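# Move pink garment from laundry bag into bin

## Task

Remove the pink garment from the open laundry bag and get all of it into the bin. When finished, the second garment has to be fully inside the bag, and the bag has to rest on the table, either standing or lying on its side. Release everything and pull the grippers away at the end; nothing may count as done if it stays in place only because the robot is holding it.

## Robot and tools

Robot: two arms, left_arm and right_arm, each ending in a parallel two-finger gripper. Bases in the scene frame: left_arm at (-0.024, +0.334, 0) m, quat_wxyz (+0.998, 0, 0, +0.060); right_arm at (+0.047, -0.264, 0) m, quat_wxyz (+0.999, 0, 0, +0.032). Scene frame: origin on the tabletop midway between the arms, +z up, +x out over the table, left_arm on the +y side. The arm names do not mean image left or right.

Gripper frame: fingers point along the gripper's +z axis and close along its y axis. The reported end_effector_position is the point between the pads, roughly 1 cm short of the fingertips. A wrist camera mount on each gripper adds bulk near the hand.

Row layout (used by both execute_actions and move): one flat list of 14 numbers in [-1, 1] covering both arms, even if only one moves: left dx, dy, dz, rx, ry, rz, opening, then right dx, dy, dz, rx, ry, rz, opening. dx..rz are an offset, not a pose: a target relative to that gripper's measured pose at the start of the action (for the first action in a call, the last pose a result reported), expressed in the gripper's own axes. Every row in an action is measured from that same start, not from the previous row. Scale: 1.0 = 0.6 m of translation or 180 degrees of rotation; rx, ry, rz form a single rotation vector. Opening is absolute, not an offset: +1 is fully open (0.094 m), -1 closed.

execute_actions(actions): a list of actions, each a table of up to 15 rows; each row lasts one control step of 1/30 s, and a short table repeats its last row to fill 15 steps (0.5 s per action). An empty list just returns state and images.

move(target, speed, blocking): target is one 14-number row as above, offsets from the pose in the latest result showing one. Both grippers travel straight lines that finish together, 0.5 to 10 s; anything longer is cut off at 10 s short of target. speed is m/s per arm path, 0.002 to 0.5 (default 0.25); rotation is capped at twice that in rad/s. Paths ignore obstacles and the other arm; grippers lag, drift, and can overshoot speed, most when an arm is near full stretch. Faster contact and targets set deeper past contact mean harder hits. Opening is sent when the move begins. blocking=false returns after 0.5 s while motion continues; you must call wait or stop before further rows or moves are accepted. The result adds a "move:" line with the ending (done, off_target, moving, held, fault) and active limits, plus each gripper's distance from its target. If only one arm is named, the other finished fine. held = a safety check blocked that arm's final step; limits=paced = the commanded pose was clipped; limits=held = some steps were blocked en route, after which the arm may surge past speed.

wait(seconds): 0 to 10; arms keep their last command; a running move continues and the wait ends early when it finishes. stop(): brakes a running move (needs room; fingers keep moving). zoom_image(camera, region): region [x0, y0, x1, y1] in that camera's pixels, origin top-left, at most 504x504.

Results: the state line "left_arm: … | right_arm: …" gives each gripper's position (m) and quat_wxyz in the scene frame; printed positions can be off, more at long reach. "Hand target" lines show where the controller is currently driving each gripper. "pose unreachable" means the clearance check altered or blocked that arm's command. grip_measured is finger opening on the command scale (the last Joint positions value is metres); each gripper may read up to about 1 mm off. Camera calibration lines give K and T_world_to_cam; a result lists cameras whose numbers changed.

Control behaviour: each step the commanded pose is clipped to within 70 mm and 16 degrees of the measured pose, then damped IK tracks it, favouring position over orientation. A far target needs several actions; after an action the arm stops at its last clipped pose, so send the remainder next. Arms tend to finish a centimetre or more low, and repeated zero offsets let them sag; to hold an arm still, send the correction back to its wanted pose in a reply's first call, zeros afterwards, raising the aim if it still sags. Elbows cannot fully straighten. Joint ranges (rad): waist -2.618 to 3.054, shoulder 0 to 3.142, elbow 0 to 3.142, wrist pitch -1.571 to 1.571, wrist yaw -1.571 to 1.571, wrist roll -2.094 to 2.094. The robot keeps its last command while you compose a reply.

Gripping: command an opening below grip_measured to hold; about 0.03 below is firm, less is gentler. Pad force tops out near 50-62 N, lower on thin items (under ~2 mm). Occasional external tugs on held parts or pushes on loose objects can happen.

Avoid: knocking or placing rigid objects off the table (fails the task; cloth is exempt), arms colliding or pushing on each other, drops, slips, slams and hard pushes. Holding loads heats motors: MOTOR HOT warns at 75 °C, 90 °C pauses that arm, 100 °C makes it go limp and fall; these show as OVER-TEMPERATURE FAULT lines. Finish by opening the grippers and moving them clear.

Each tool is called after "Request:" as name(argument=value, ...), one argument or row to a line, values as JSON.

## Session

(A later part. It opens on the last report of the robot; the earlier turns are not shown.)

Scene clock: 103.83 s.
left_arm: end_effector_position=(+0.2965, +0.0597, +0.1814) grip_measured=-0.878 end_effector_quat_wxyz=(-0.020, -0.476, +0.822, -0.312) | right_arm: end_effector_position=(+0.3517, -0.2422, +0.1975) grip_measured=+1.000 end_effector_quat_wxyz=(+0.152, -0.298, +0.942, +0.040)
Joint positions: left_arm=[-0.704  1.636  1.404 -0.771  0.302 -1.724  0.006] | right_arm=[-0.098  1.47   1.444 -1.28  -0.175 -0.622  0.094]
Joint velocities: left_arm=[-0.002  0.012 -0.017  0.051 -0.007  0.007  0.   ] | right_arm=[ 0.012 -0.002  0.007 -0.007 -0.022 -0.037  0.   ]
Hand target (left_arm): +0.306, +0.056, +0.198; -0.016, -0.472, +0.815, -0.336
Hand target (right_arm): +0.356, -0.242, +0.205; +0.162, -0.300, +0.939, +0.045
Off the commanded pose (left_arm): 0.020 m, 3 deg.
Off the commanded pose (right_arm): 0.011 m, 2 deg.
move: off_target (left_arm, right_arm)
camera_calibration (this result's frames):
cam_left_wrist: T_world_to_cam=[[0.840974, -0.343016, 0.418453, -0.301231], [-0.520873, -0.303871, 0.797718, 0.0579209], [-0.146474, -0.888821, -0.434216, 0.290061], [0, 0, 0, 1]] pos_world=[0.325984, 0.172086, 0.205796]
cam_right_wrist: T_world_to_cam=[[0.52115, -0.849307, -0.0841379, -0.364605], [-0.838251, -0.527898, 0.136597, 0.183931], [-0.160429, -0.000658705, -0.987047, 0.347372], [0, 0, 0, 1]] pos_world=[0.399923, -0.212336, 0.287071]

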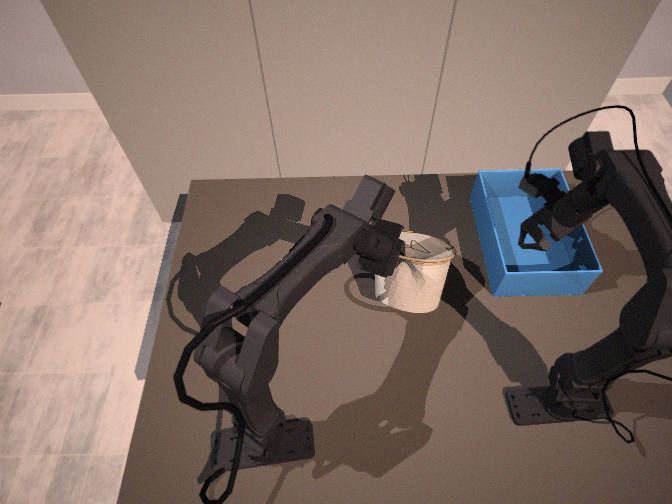

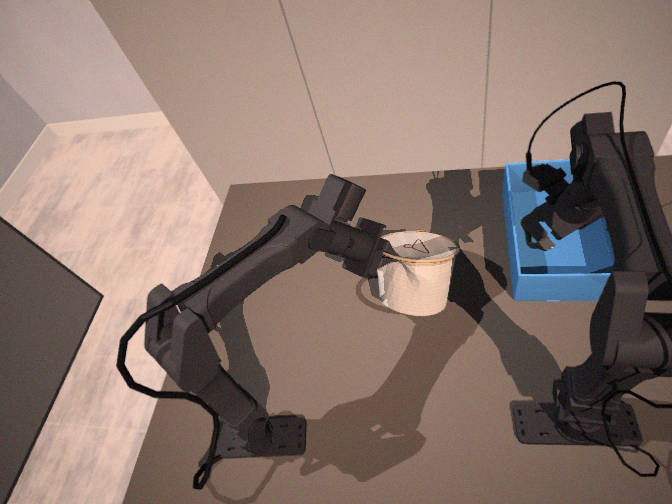

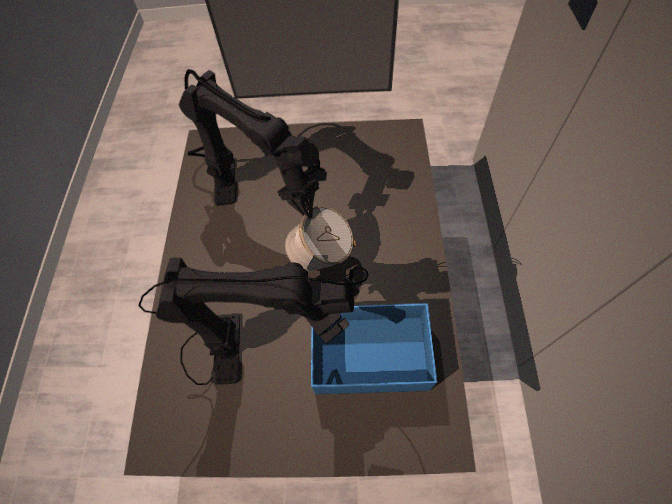

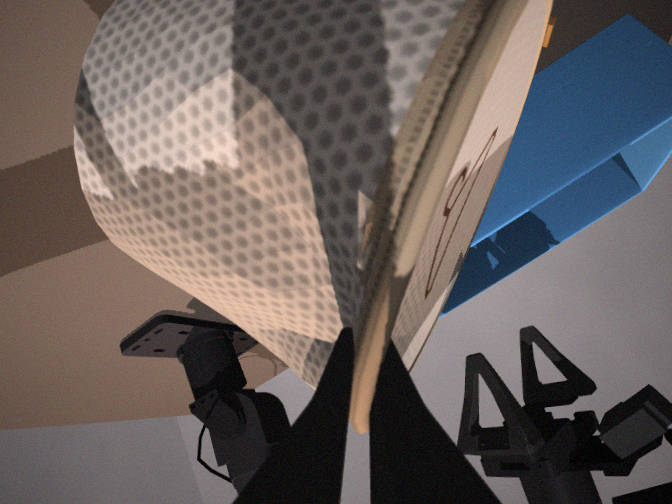

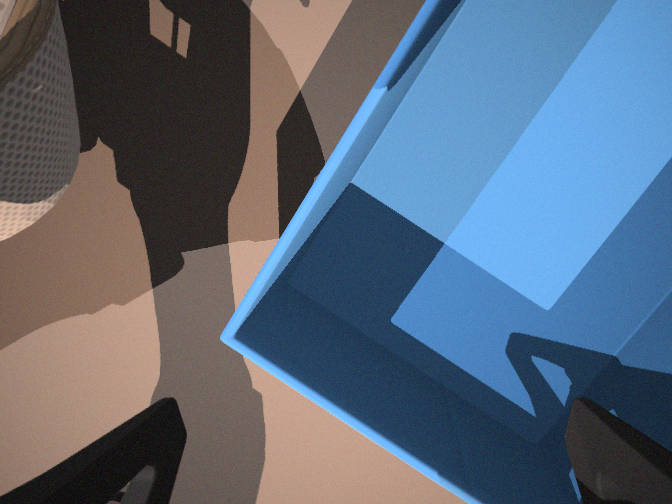

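Request:
move(
  target=[0.028,0.135,0.047,0.085,-0.08,0.09,-0.89,0,0,0,0,0,0,1],
  speed=0.1,
)

Request:
execute_actions(
  actions=[
    [[0,-0.01,0,0,0,0,-0.6,0,0,0,0,0,0,1]],
  ],
)

Request:
move(
  target=[0,-0.035,-0.018,-0.15,0,0,-0.6,0,0,0,0,0,0,1],
  speed=0.15,
)

Scene clock: 115.23 s.
left_arm: end_effector_position=(+0.2355, +0.0555, +0.1230) grip_measured=-0.878 end_effector_quat_wxyz=(+0.182, -0.395, +0.826, -0.359) | right_arm: end_effector_position=(+0.3517, -0.2422, +0.1975) grip_measured=+1.000 end_effector_quat_wxyz=(+0.152, -0.298, +0.942, +0.040)
Joint positions: left_arm=[-1.031  1.356  0.774 -0.177 -0.188 -1.724  0.006] | right_arm=[-0.098  1.47   1.444 -1.28  -0.175 -0.623  0.094]
Joint velocities: left_arm=[ 0.007 -0.007 -0.002  0.022 -0.051 -0.037 -0.   ] | right_arm=[ 0.012  0.002 -0.002  0.037 -0.022  0.066  0.   ]
Hand target (left_arm): +0.232, +0.061, +0.123; +0.194, -0.389, +0.828, -0.354
Hand target (right_arm): +0.352, -0.242, +0.198; +0.152, -0.298, +0.942, +0.040
Off the commanded pose (left_arm): 0.007 m, 1 deg.
Off the commanded pose (right_arm): 0.000 m, 0 deg.
move: done
camera_calibration (this result's frames):
cam_left_wrist: T_world_to_cam=[[0.594596, -0.414337, 0.689043, -0.198255], [-0.801616, -0.371777, 0.468181, 0.181812], [0.0621857, -0.830727, -0.553196, 0.21425], [0, 0, 0, 1]] pos_world=[0.250302, 0.163432, 0.170007]
cam_right_wrist: T_world_to_cam=[[0.521464, -0.849127, -0.08402, -0.364695], [-0.838068, -0.528189, 0.136597, 0.183796], [-0.160366, -0.00081573, -0.987057, 0.347314], [0, 0, 0, 1]] pos_world=[0.399906, -0.21231, 0.287071]

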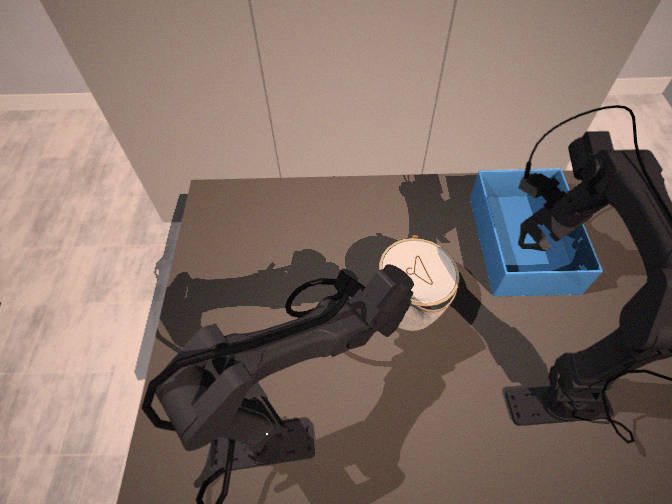

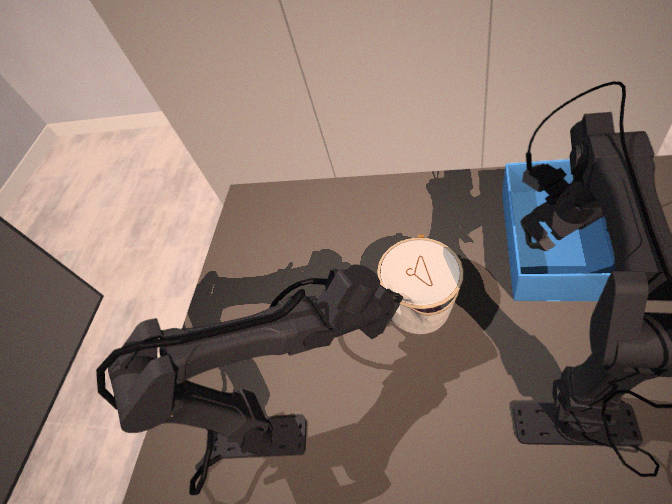

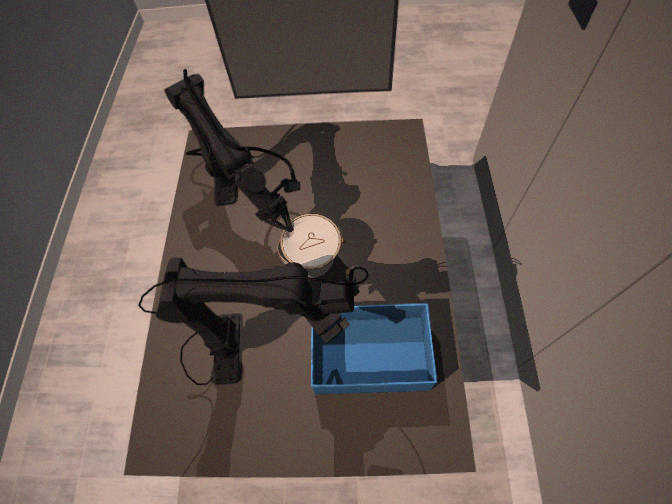

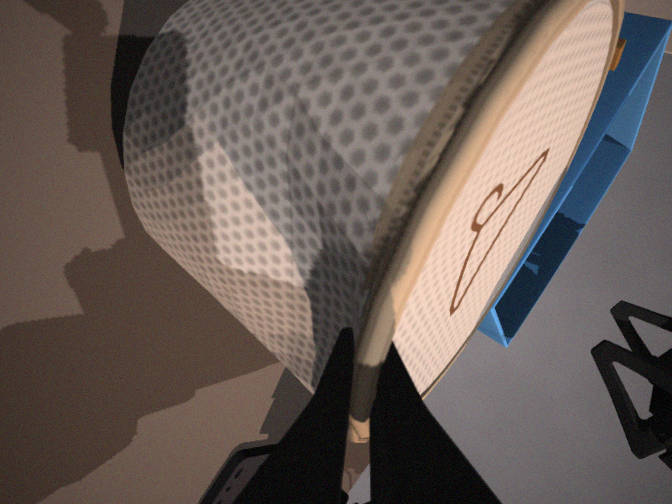

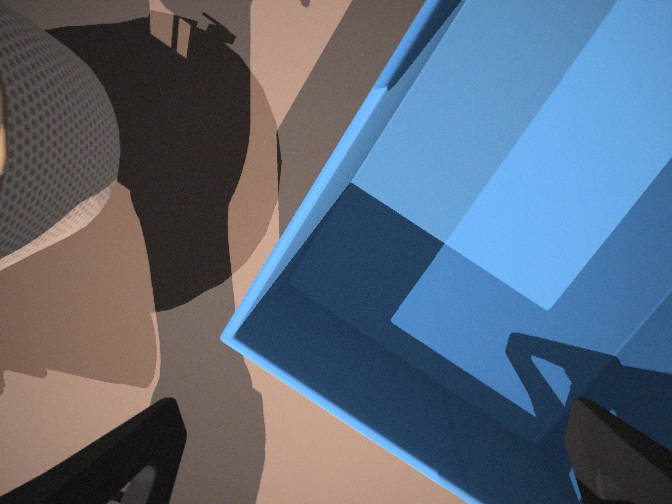

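Scene clock: 115.73 s.
left_arm: end_effector_position=(+0.2348, +0.0564, +0.1218) grip_measured=-0.602 end_effector_quat_wxyz=(+0.181, -0.395, +0.827, -0.356) | right_arm: end_effector_position=(+0.3517, -0.2422, +0.1975) grip_measured=+1.000 end_effector_quat_wxyz=(+0.152, -0.298, +0.942, +0.040)
Joint positions: left_arm=[-1.031  1.356  0.774 -0.184 -0.188 -1.724  0.019] | right_arm=[-0.098  1.47   1.444 -1.28  -0.175 -0.623  0.094]
Joint velocities: left_arm=[-0.002  0.027  0.022  0.081  0.007  0.051 -0.001] | right_arm=[ 0.002 -0.017 -0.002 -0.007 -0.007 -0.007  0.   ]
Hand target (left_arm): +0.239, +0.053, +0.128; +0.182, -0.395, +0.826, -0.359
Hand target (right_arm): +0.352, -0.242, +0.198; +0.152, -0.298, +0.942, +0.040
Off the commanded pose (left_arm): 0.008 m, 0 deg.
Off the commanded pose (right_arm): 0.000 m, 0 deg.
camera_calibration (this result's frames):
cam_left_wrist: T_world_to_cam=[[0.597483, -0.418065, 0.684277, -0.196497], [-0.799645, -0.374322, 0.469522, 0.18167], [0.0598498, -0.827711, -0.557955, 0.215344], [0, 0, 0, 1]] pos_world=[0.249787, 0.164097, 0.169312]
cam_right_wrist: T_world_to_cam=[[0.521464, -0.849127, -0.08402, -0.364695], [-0.838068, -0.528189, 0.136597, 0.183796], [-0.160366, -0.00081573, -0.987057, 0.347314], [0, 0, 0, 1]] pos_world=[0.399906, -0.21231, 0.287071]

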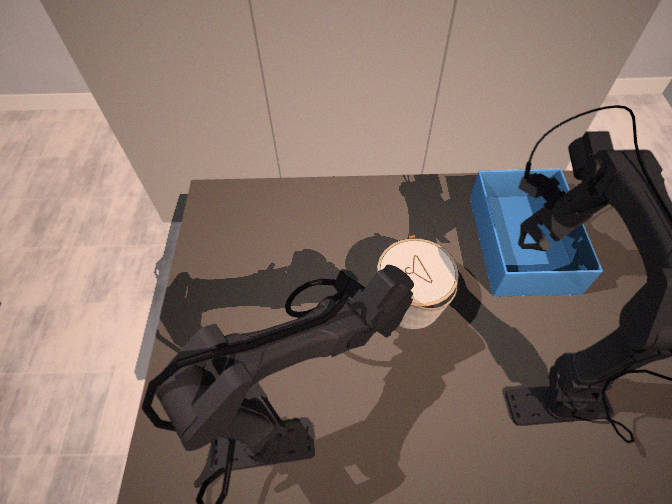

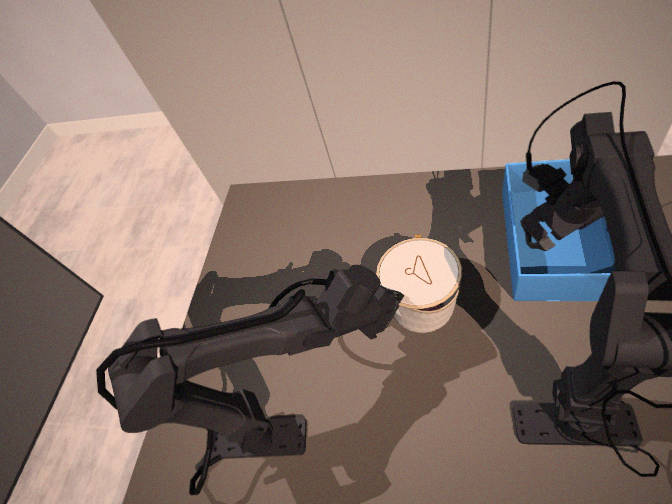

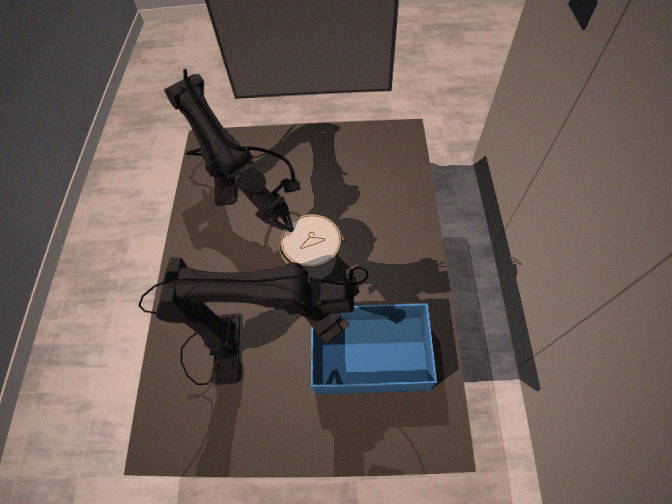

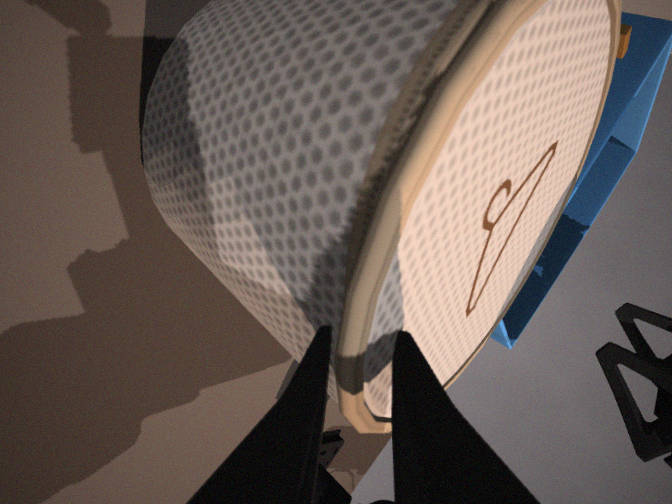

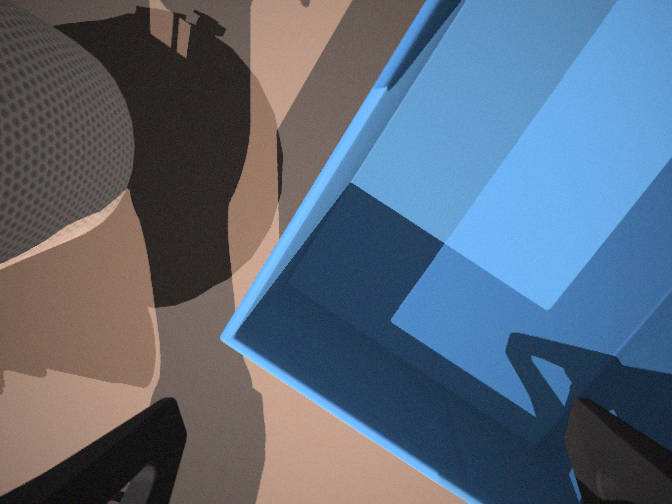

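Scene clock: 117.97 s.
left_arm: end_effector_position=(+0.2322, +0.0548, +0.1394) grip_measured=-0.602 end_effector_quat_wxyz=(+0.082, -0.420, +0.892, -0.146) | right_arm: end_effector_position=(+0.3517, -0.2422, +0.1975) grip_measured=+1.000 end_effector_quat_wxyz=(+0.152, -0.298, +0.942, +0.040)
Joint positions: left_arm=[-0.99   1.673  1.405 -0.975 -0.083 -1.737  0.019] | right_arm=[-0.098  1.47   1.444 -1.28  -0.175 -0.623  0.094]
Joint velocities: left_arm=[ 0.002 -0.002  0.002 -0.037 -0.007 -0.037  0.001] | right_arm=[ 0.002 -0.002  0.002 -0.022  0.007 -0.007  0.   ]
Hand target (left_arm): +0.239, +0.053, +0.147; +0.083, -0.425, +0.888, -0.154
Hand target (right_arm): +0.352, -0.242, +0.198; +0.152, -0.298, +0.942, +0.040
Off the commanded pose (left_arm): 0.009 m, 1 deg.
Off the commanded pose (right_arm): 0.000 m, 0 deg.
move: done
camera_calibration (this result's frames):
cam_left_wrist: T_world_to_cam=[[0.776317, -0.571152, 0.266679, -0.182612], [-0.599358, -0.537829, 0.592883, 0.116002], [-0.195199, -0.620101, -0.75985, 0.300014], [0, 0, 0, 1]] pos_world=[0.269854, 0.144129, 0.207889]
cam_right_wrist: T_world_to_cam=[[0.521464, -0.849127, -0.08402, -0.364695], [-0.838068, -0.528189, 0.136597, 0.183796], [-0.160366, -0.00081573, -0.987057, 0.347314], [0, 0, 0, 1]] pos_world=[0.399906, -0.21231, 0.287071]

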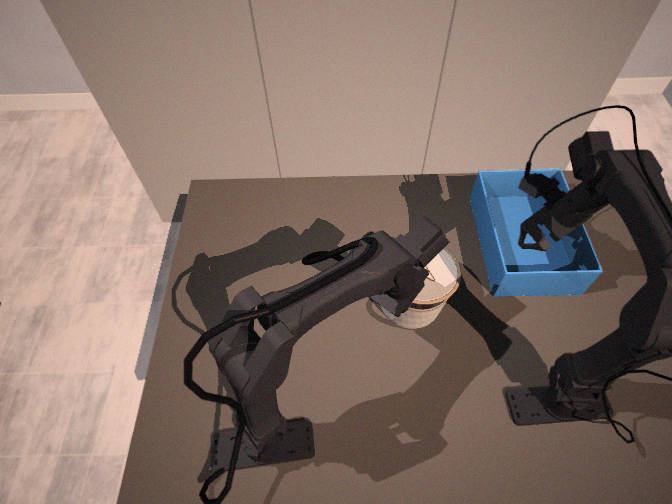

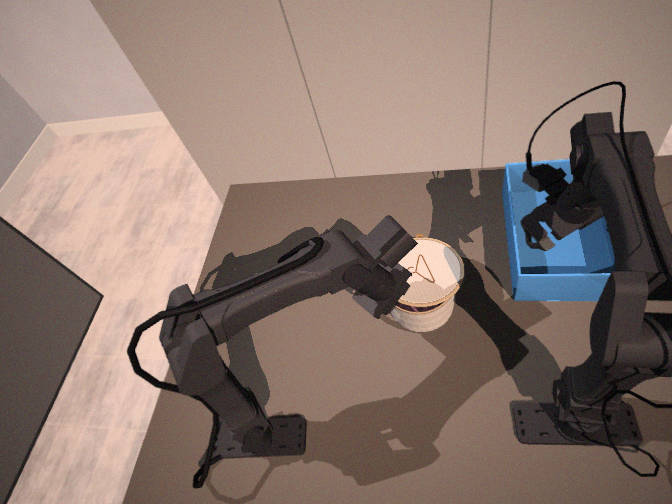

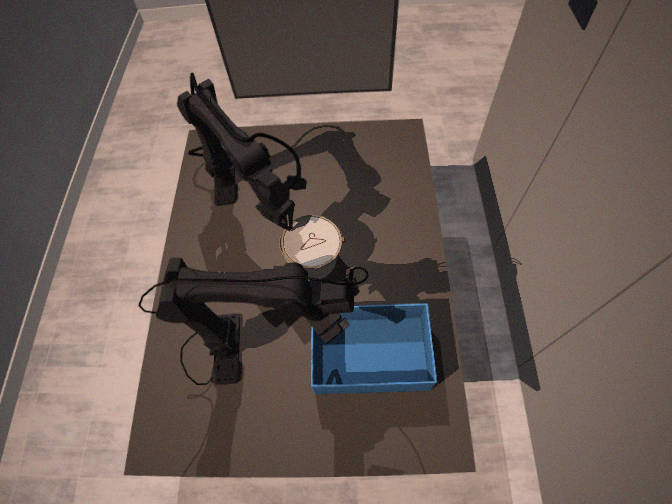

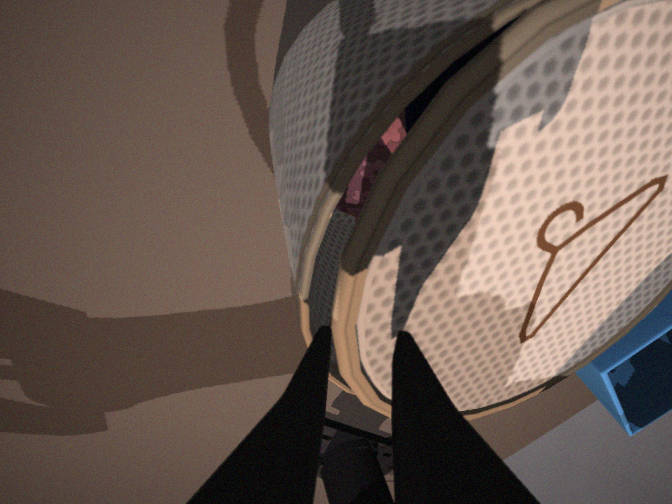

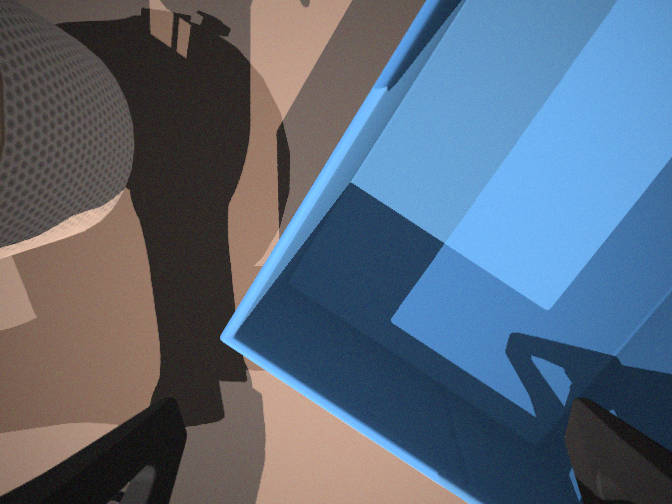

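Request:
move(
  target=[0,-0.012,0.0,0.2,0,0,-0.6,0,0,0,0,0,0,1],
  speed=0.15,
)

Scene clock: 125.87 s.
left_arm: end_effector_position=(+0.2402, +0.0500, +0.1311) grip_measured=-0.602 end_effector_quat_wxyz=(+0.200, -0.384, +0.807, -0.403) | right_arm: end_effector_position=(+0.3517, -0.2422, +0.1975) grip_measured=+1.000 end_effector_quat_wxyz=(+0.152, -0.298, +0.942, +0.040)
Joint positions: left_arm=[-1.035  1.335  0.707 -0.025 -0.199 -1.705  0.019] | right_arm=[-0.098  1.47   1.444 -1.28  -0.175 -0.623  0.094]
Joint velocities: left_arm=[-0.007 -0.022  0.007  0.066 -0.051  0.022 -0.002] | right_arm=[-0.022 -0.007 -0.012  0.051 -0.022 -0.007  0.   ]
Hand target (left_arm): +0.238, +0.050, +0.139; +0.210, -0.376, +0.802, -0.414
Hand target (right_arm): +0.352, -0.242, +0.198; +0.152, -0.298, +0.942, +0.040
Off the commanded pose (left_arm): 0.011 m, 2 deg.
Off the commanded pose (right_arm): 0.000 m, 0 deg.
move: off_target (left_arm)
camera_calibration (this result's frames):
cam_left_wrist: T_world_to_cam=[[0.53402, -0.369128, 0.760636, -0.205944], [-0.839846, -0.335216, 0.426953, 0.192526], [0.0973773, -0.866819, -0.489023, 0.198859], [0, 0, 0, 1]] pos_world=[0.252306, 0.160893, 0.171695]
cam_right_wrist: T_world_to_cam=[[0.521464, -0.849127, -0.08402, -0.364695], [-0.838068, -0.528189, 0.136597, 0.183796], [-0.160366, -0.00081573, -0.987057, 0.347314], [0, 0, 0, 1]] pos_world=[0.399906, -0.21231, 0.287071]

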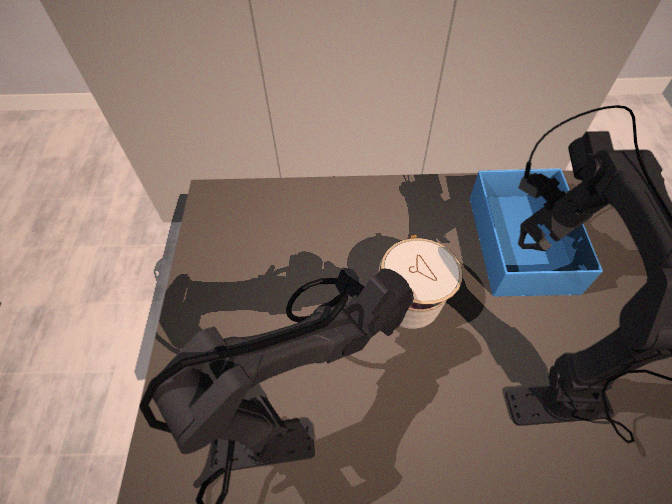

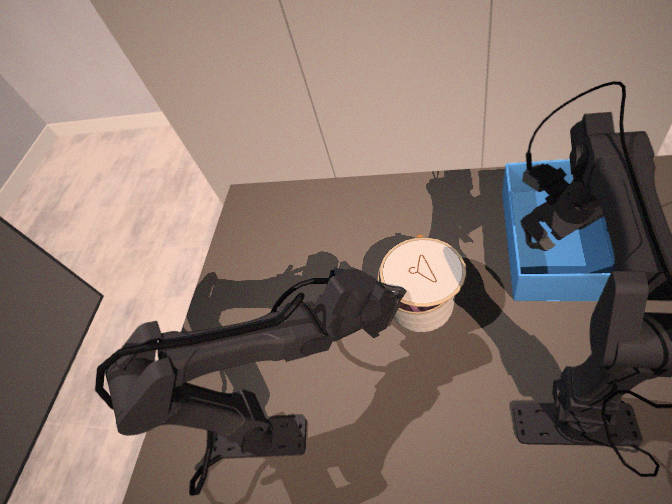

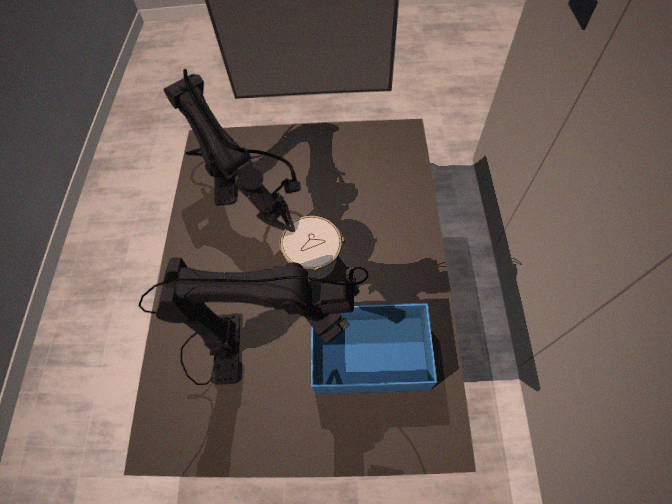

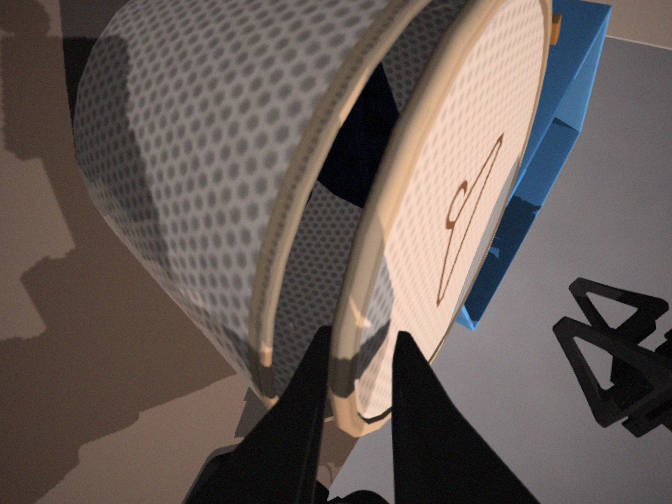

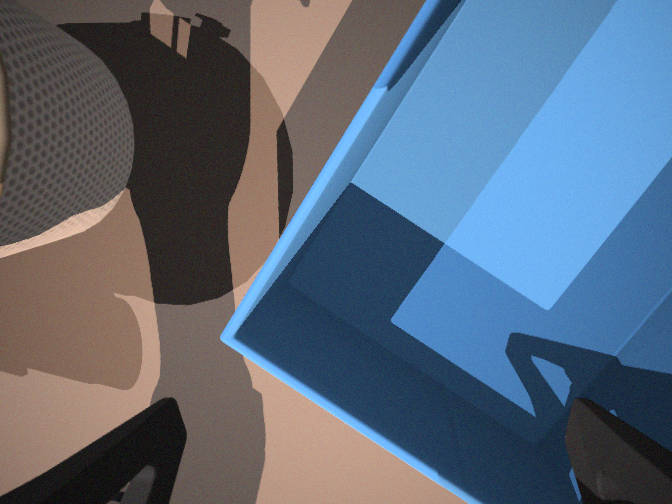

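Request:
execute_actions(
  actions=[
    [[0,-0.005,0.004,0,0,0,-0.89,0,0,0,0,0,0,1]],
  ],
)

Request:
move(
  target=[-0.067,-0.135,-0.057,-0.09,0.1,-0.135,-0.89,0,0,0,0,0,0,1],
  speed=0.12,
)

Scene clock: 134.57 s.
left_arm: end_effector_position=(+0.2403, +0.0498, +0.1314) grip_measured=-0.884 end_effector_quat_wxyz=(+0.200, -0.384, +0.806, -0.404) | right_arm: end_effector_position=(+0.3517, -0.2422, +0.1975) grip_measured=+1.000 end_effector_quat_wxyz=(+0.152, -0.298, +0.942, +0.040)
Joint positions: left_arm=[-1.035  1.335  0.707 -0.023 -0.199 -1.706  0.005] | right_arm=[-0.098  1.47   1.444 -1.28  -0.175 -0.623  0.094]
Joint velocities: left_arm=[-0.007 -0.002 -0.007 -0.007 -0.007 -0.066 -0.001] | right_arm=[-0.007 -0.007 -0.012 -0.022  0.022  0.051  0.   ]
Hand target (left_arm): +0.243, +0.048, +0.132; +0.200, -0.384, +0.807, -0.403
Hand target (right_arm): +0.352, -0.242, +0.198; +0.152, -0.298, +0.942, +0.040
Off the commanded pose (left_arm): 0.003 m, 0 deg.
Off the commanded pose (right_arm): 0.000 m, 0 deg.
camera_calibration (this result's frames):
cam_left_wrist: T_world_to_cam=[[0.533819, -0.367063, 0.761776, -0.206606], [-0.839871, -0.334833, 0.427205, 0.192392], [0.0982568, -0.867843, -0.487026, 0.198406], [0, 0, 0, 1]] pos_world=[0.25238, 0.160767, 0.171826]
cam_right_wrist: T_world_to_cam=[[0.521464, -0.849127, -0.08402, -0.364695], [-0.838068, -0.528189, 0.136597, 0.183796], [-0.160366, -0.00081573, -0.987057, 0.347314], [0, 0, 0, 1]] pos_world=[0.399906, -0.21231, 0.287071]

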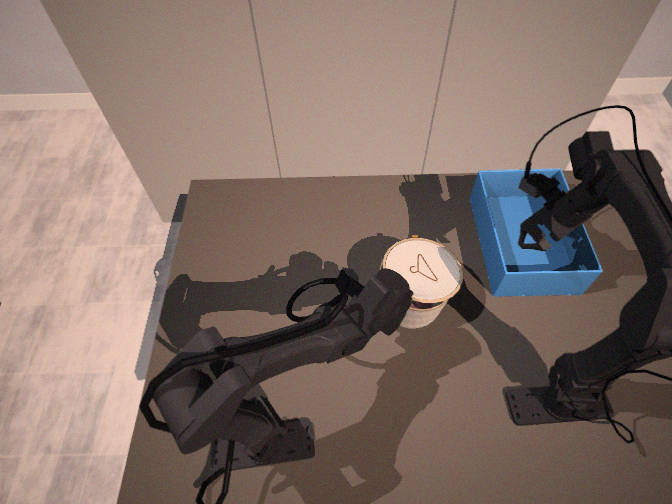

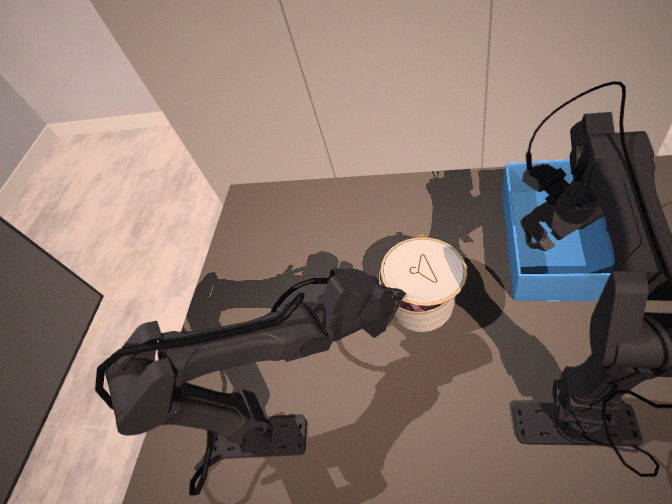

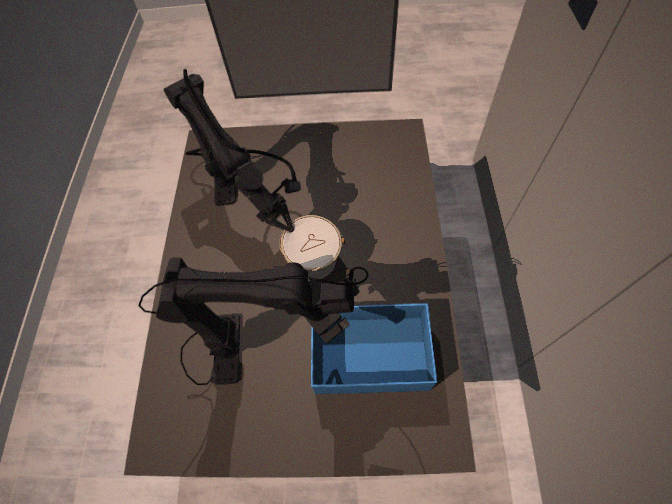

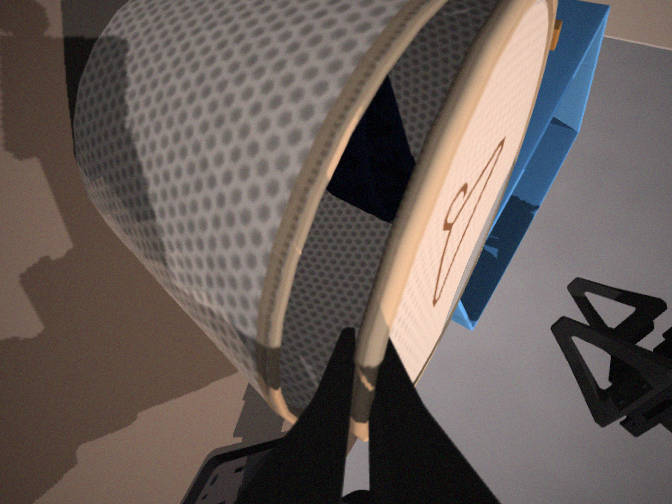

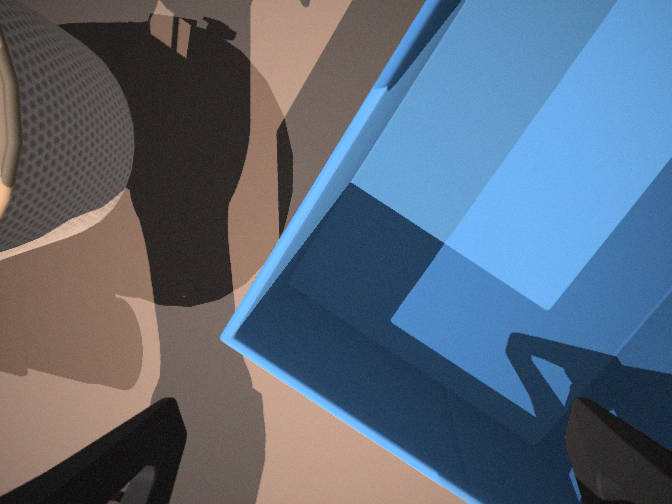

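Scene clock: 137.57 s.
left_arm: end_effector_position=(+0.2758, +0.0684, +0.2094) grip_measured=-0.885 end_effector_quat_wxyz=(-0.072, -0.500, +0.779, -0.371) | right_arm: end_effector_position=(+0.3517, -0.2422, +0.1975) grip_measured=+1.000 end_effector_quat_wxyz=(+0.152, -0.298, +0.942, +0.040)
Joint positions: left_arm=[-0.657  1.494  1.295 -0.711  0.44  -1.833  0.005] | right_arm=[-0.098  1.47   1.444 -1.28  -0.175 -0.623  0.094]
Joint velocities: left_arm=[ 0.007 -0.017  0.002 -0.007  0.007 -0.007  0.001] | right_arm=[ 0.002 -0.017 -0.002 -0.022 -0.051 -0.037  0.   ]
Hand target (left_arm): +0.280, +0.068, +0.218; -0.077, -0.501, +0.775, -0.377
Hand target (right_arm): +0.352, -0.242, +0.198; +0.152, -0.298, +0.942, +0.040
Off the commanded pose (left_arm): 0.009 m, 0 deg.
Off the commanded pose (right_arm): 0.000 m, 0 deg.
move: done
camera_calibration (this result's frames):
cam_left_wrist: T_world_to_cam=[[0.875023, -0.226052, 0.428061, -0.312029], [-0.469973, -0.18477, 0.863125, -0.00846036], [-0.116018, -0.956431, -0.267916, 0.268263], [0, 0, 0, 1]] pos_world=[0.30018, 0.184477, 0.212741]
cam_right_wrist: T_world_to_cam=[[0.521464, -0.849127, -0.08402, -0.364695], [-0.838068, -0.528189, 0.136597, 0.183796], [-0.160366, -0.00081573, -0.987057, 0.347314], [0, 0, 0, 1]] pos_world=[0.399906, -0.21231, 0.287071]

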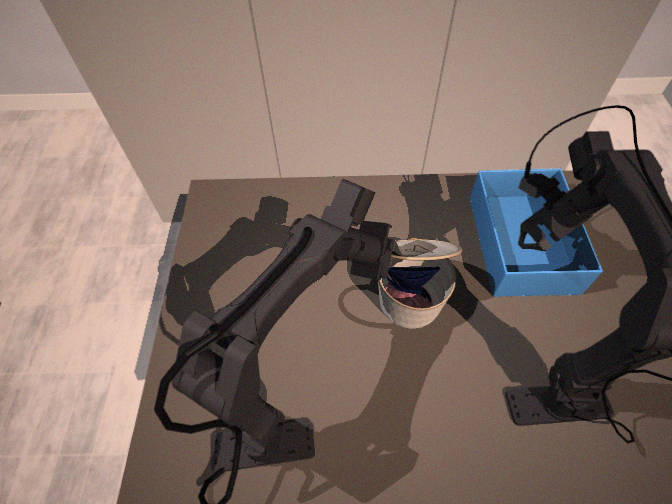

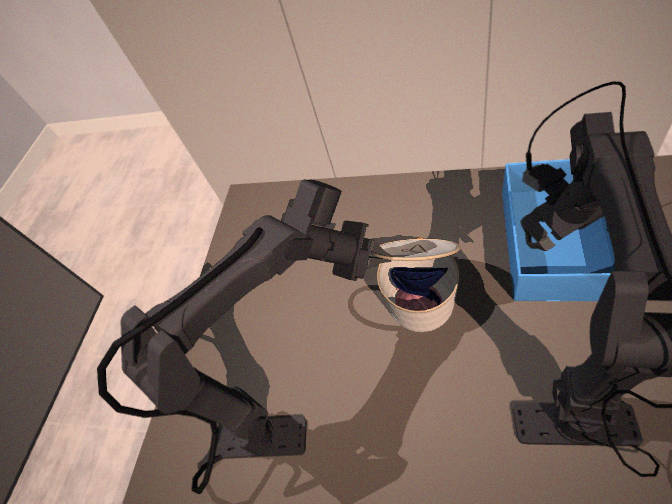

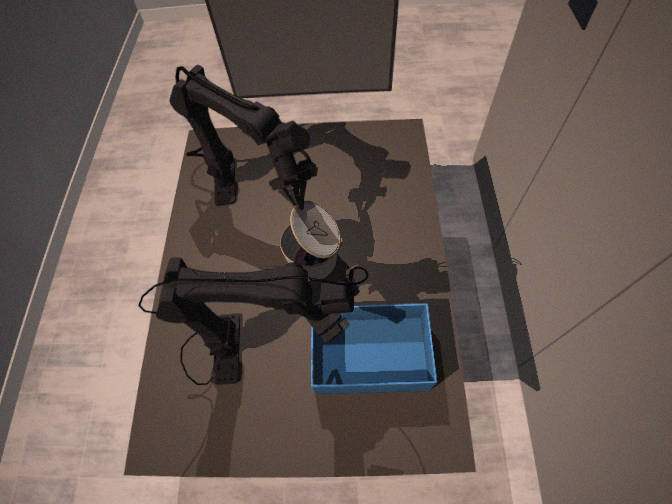

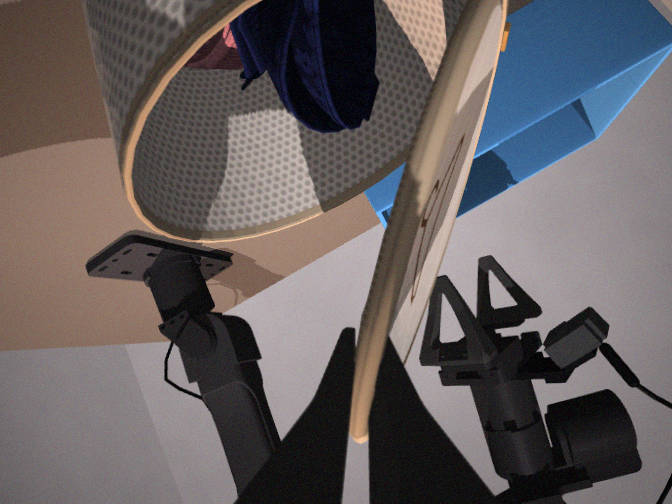

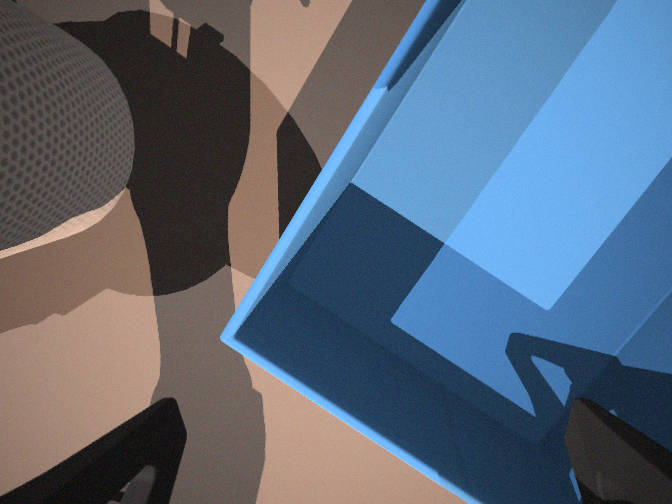

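Request:
move(
  target=[-0.10,-0.185,0,-0.05,0.055,-0.075,-0.7,0,0,0,0,0,0,1],
  speed=0.1,
)

Scene clock: 147.27 s.
left_arm: end_effector_position=(+0.3948, +0.0855, +0.2306) grip_measured=-0.702 end_effector_quat_wxyz=(-0.224, -0.554, +0.731, -0.329) | right_arm: end_effector_position=(+0.3517, -0.2422, +0.1975) grip_measured=+1.000 end_effector_quat_wxyz=(+0.152, -0.298, +0.942, +0.040)
Joint positions: left_arm=[-0.402  2.16   2.245 -1.318  0.761 -1.715  0.014] | right_arm=[-0.098  1.47   1.444 -1.28  -0.175 -0.623  0.094]
Joint velocities: left_arm=[-0.002  0.002 -0.012 -0.037 -0.022  0.007  0.   ] | right_arm=[-0.017 -0.012 -0.002 -0.007  0.081 -0.037  0.   ]
Hand target (left_arm): +0.397, +0.087, +0.240; -0.224, -0.547, +0.731, -0.342
Hand target (right_arm): +0.352, -0.242, +0.198; +0.152, -0.298, +0.942, +0.040
Off the commanded pose (left_arm): 0.007 m, 1 deg.
Off the commanded pose (right_arm): 0.000 m, 0 deg.
move: done
camera_calibration (this result's frames):
cam_left_wrist: T_world_to_cam=[[0.972265, -0.181113, 0.147982, -0.398963], [-0.164883, -0.0820448, 0.982895, -0.124571], [-0.165874, -0.980034, -0.109632, 0.289354], [0, 0, 0, 1]] pos_world=[0.415354, 0.201099, 0.213202]
cam_right_wrist: T_world_to_cam=[[0.521464, -0.849127, -0.08402, -0.364695], [-0.838068, -0.528189, 0.136597, 0.183796], [-0.160366, -0.00081573, -0.987057, 0.347314], [0, 0, 0, 1]] pos_world=[0.399906, -0.21231, 0.287071]

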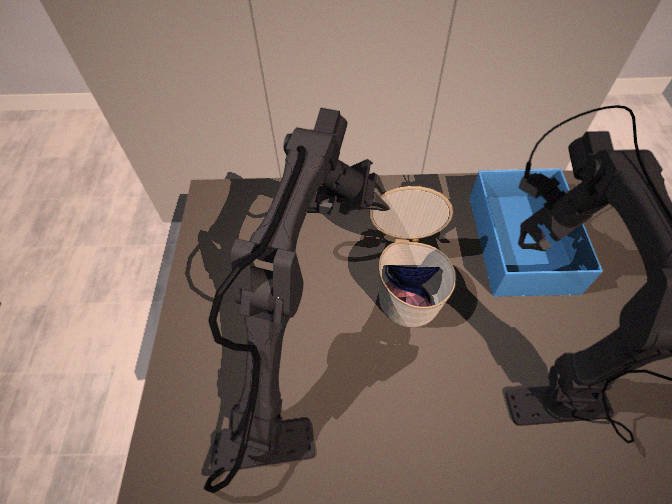

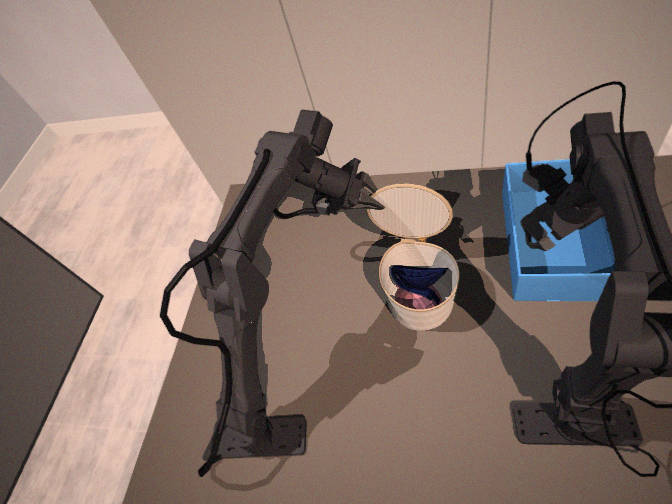

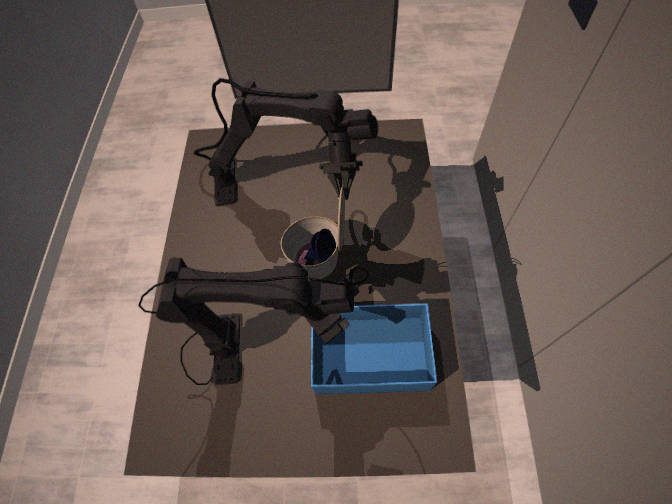

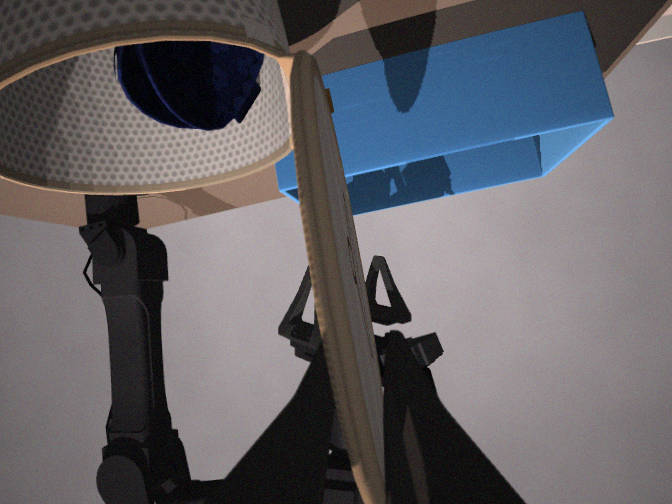

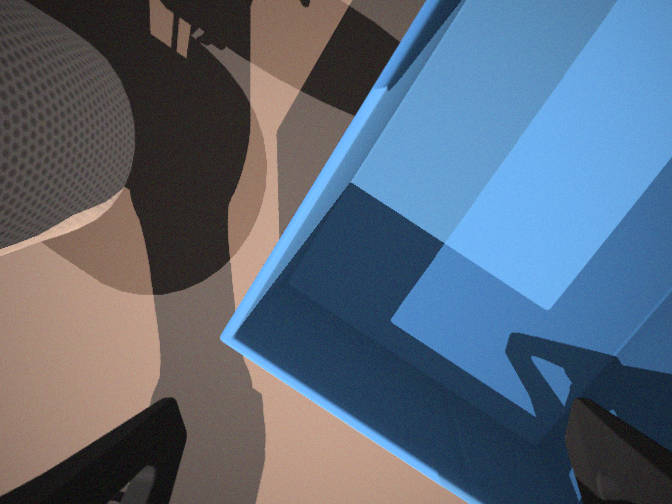

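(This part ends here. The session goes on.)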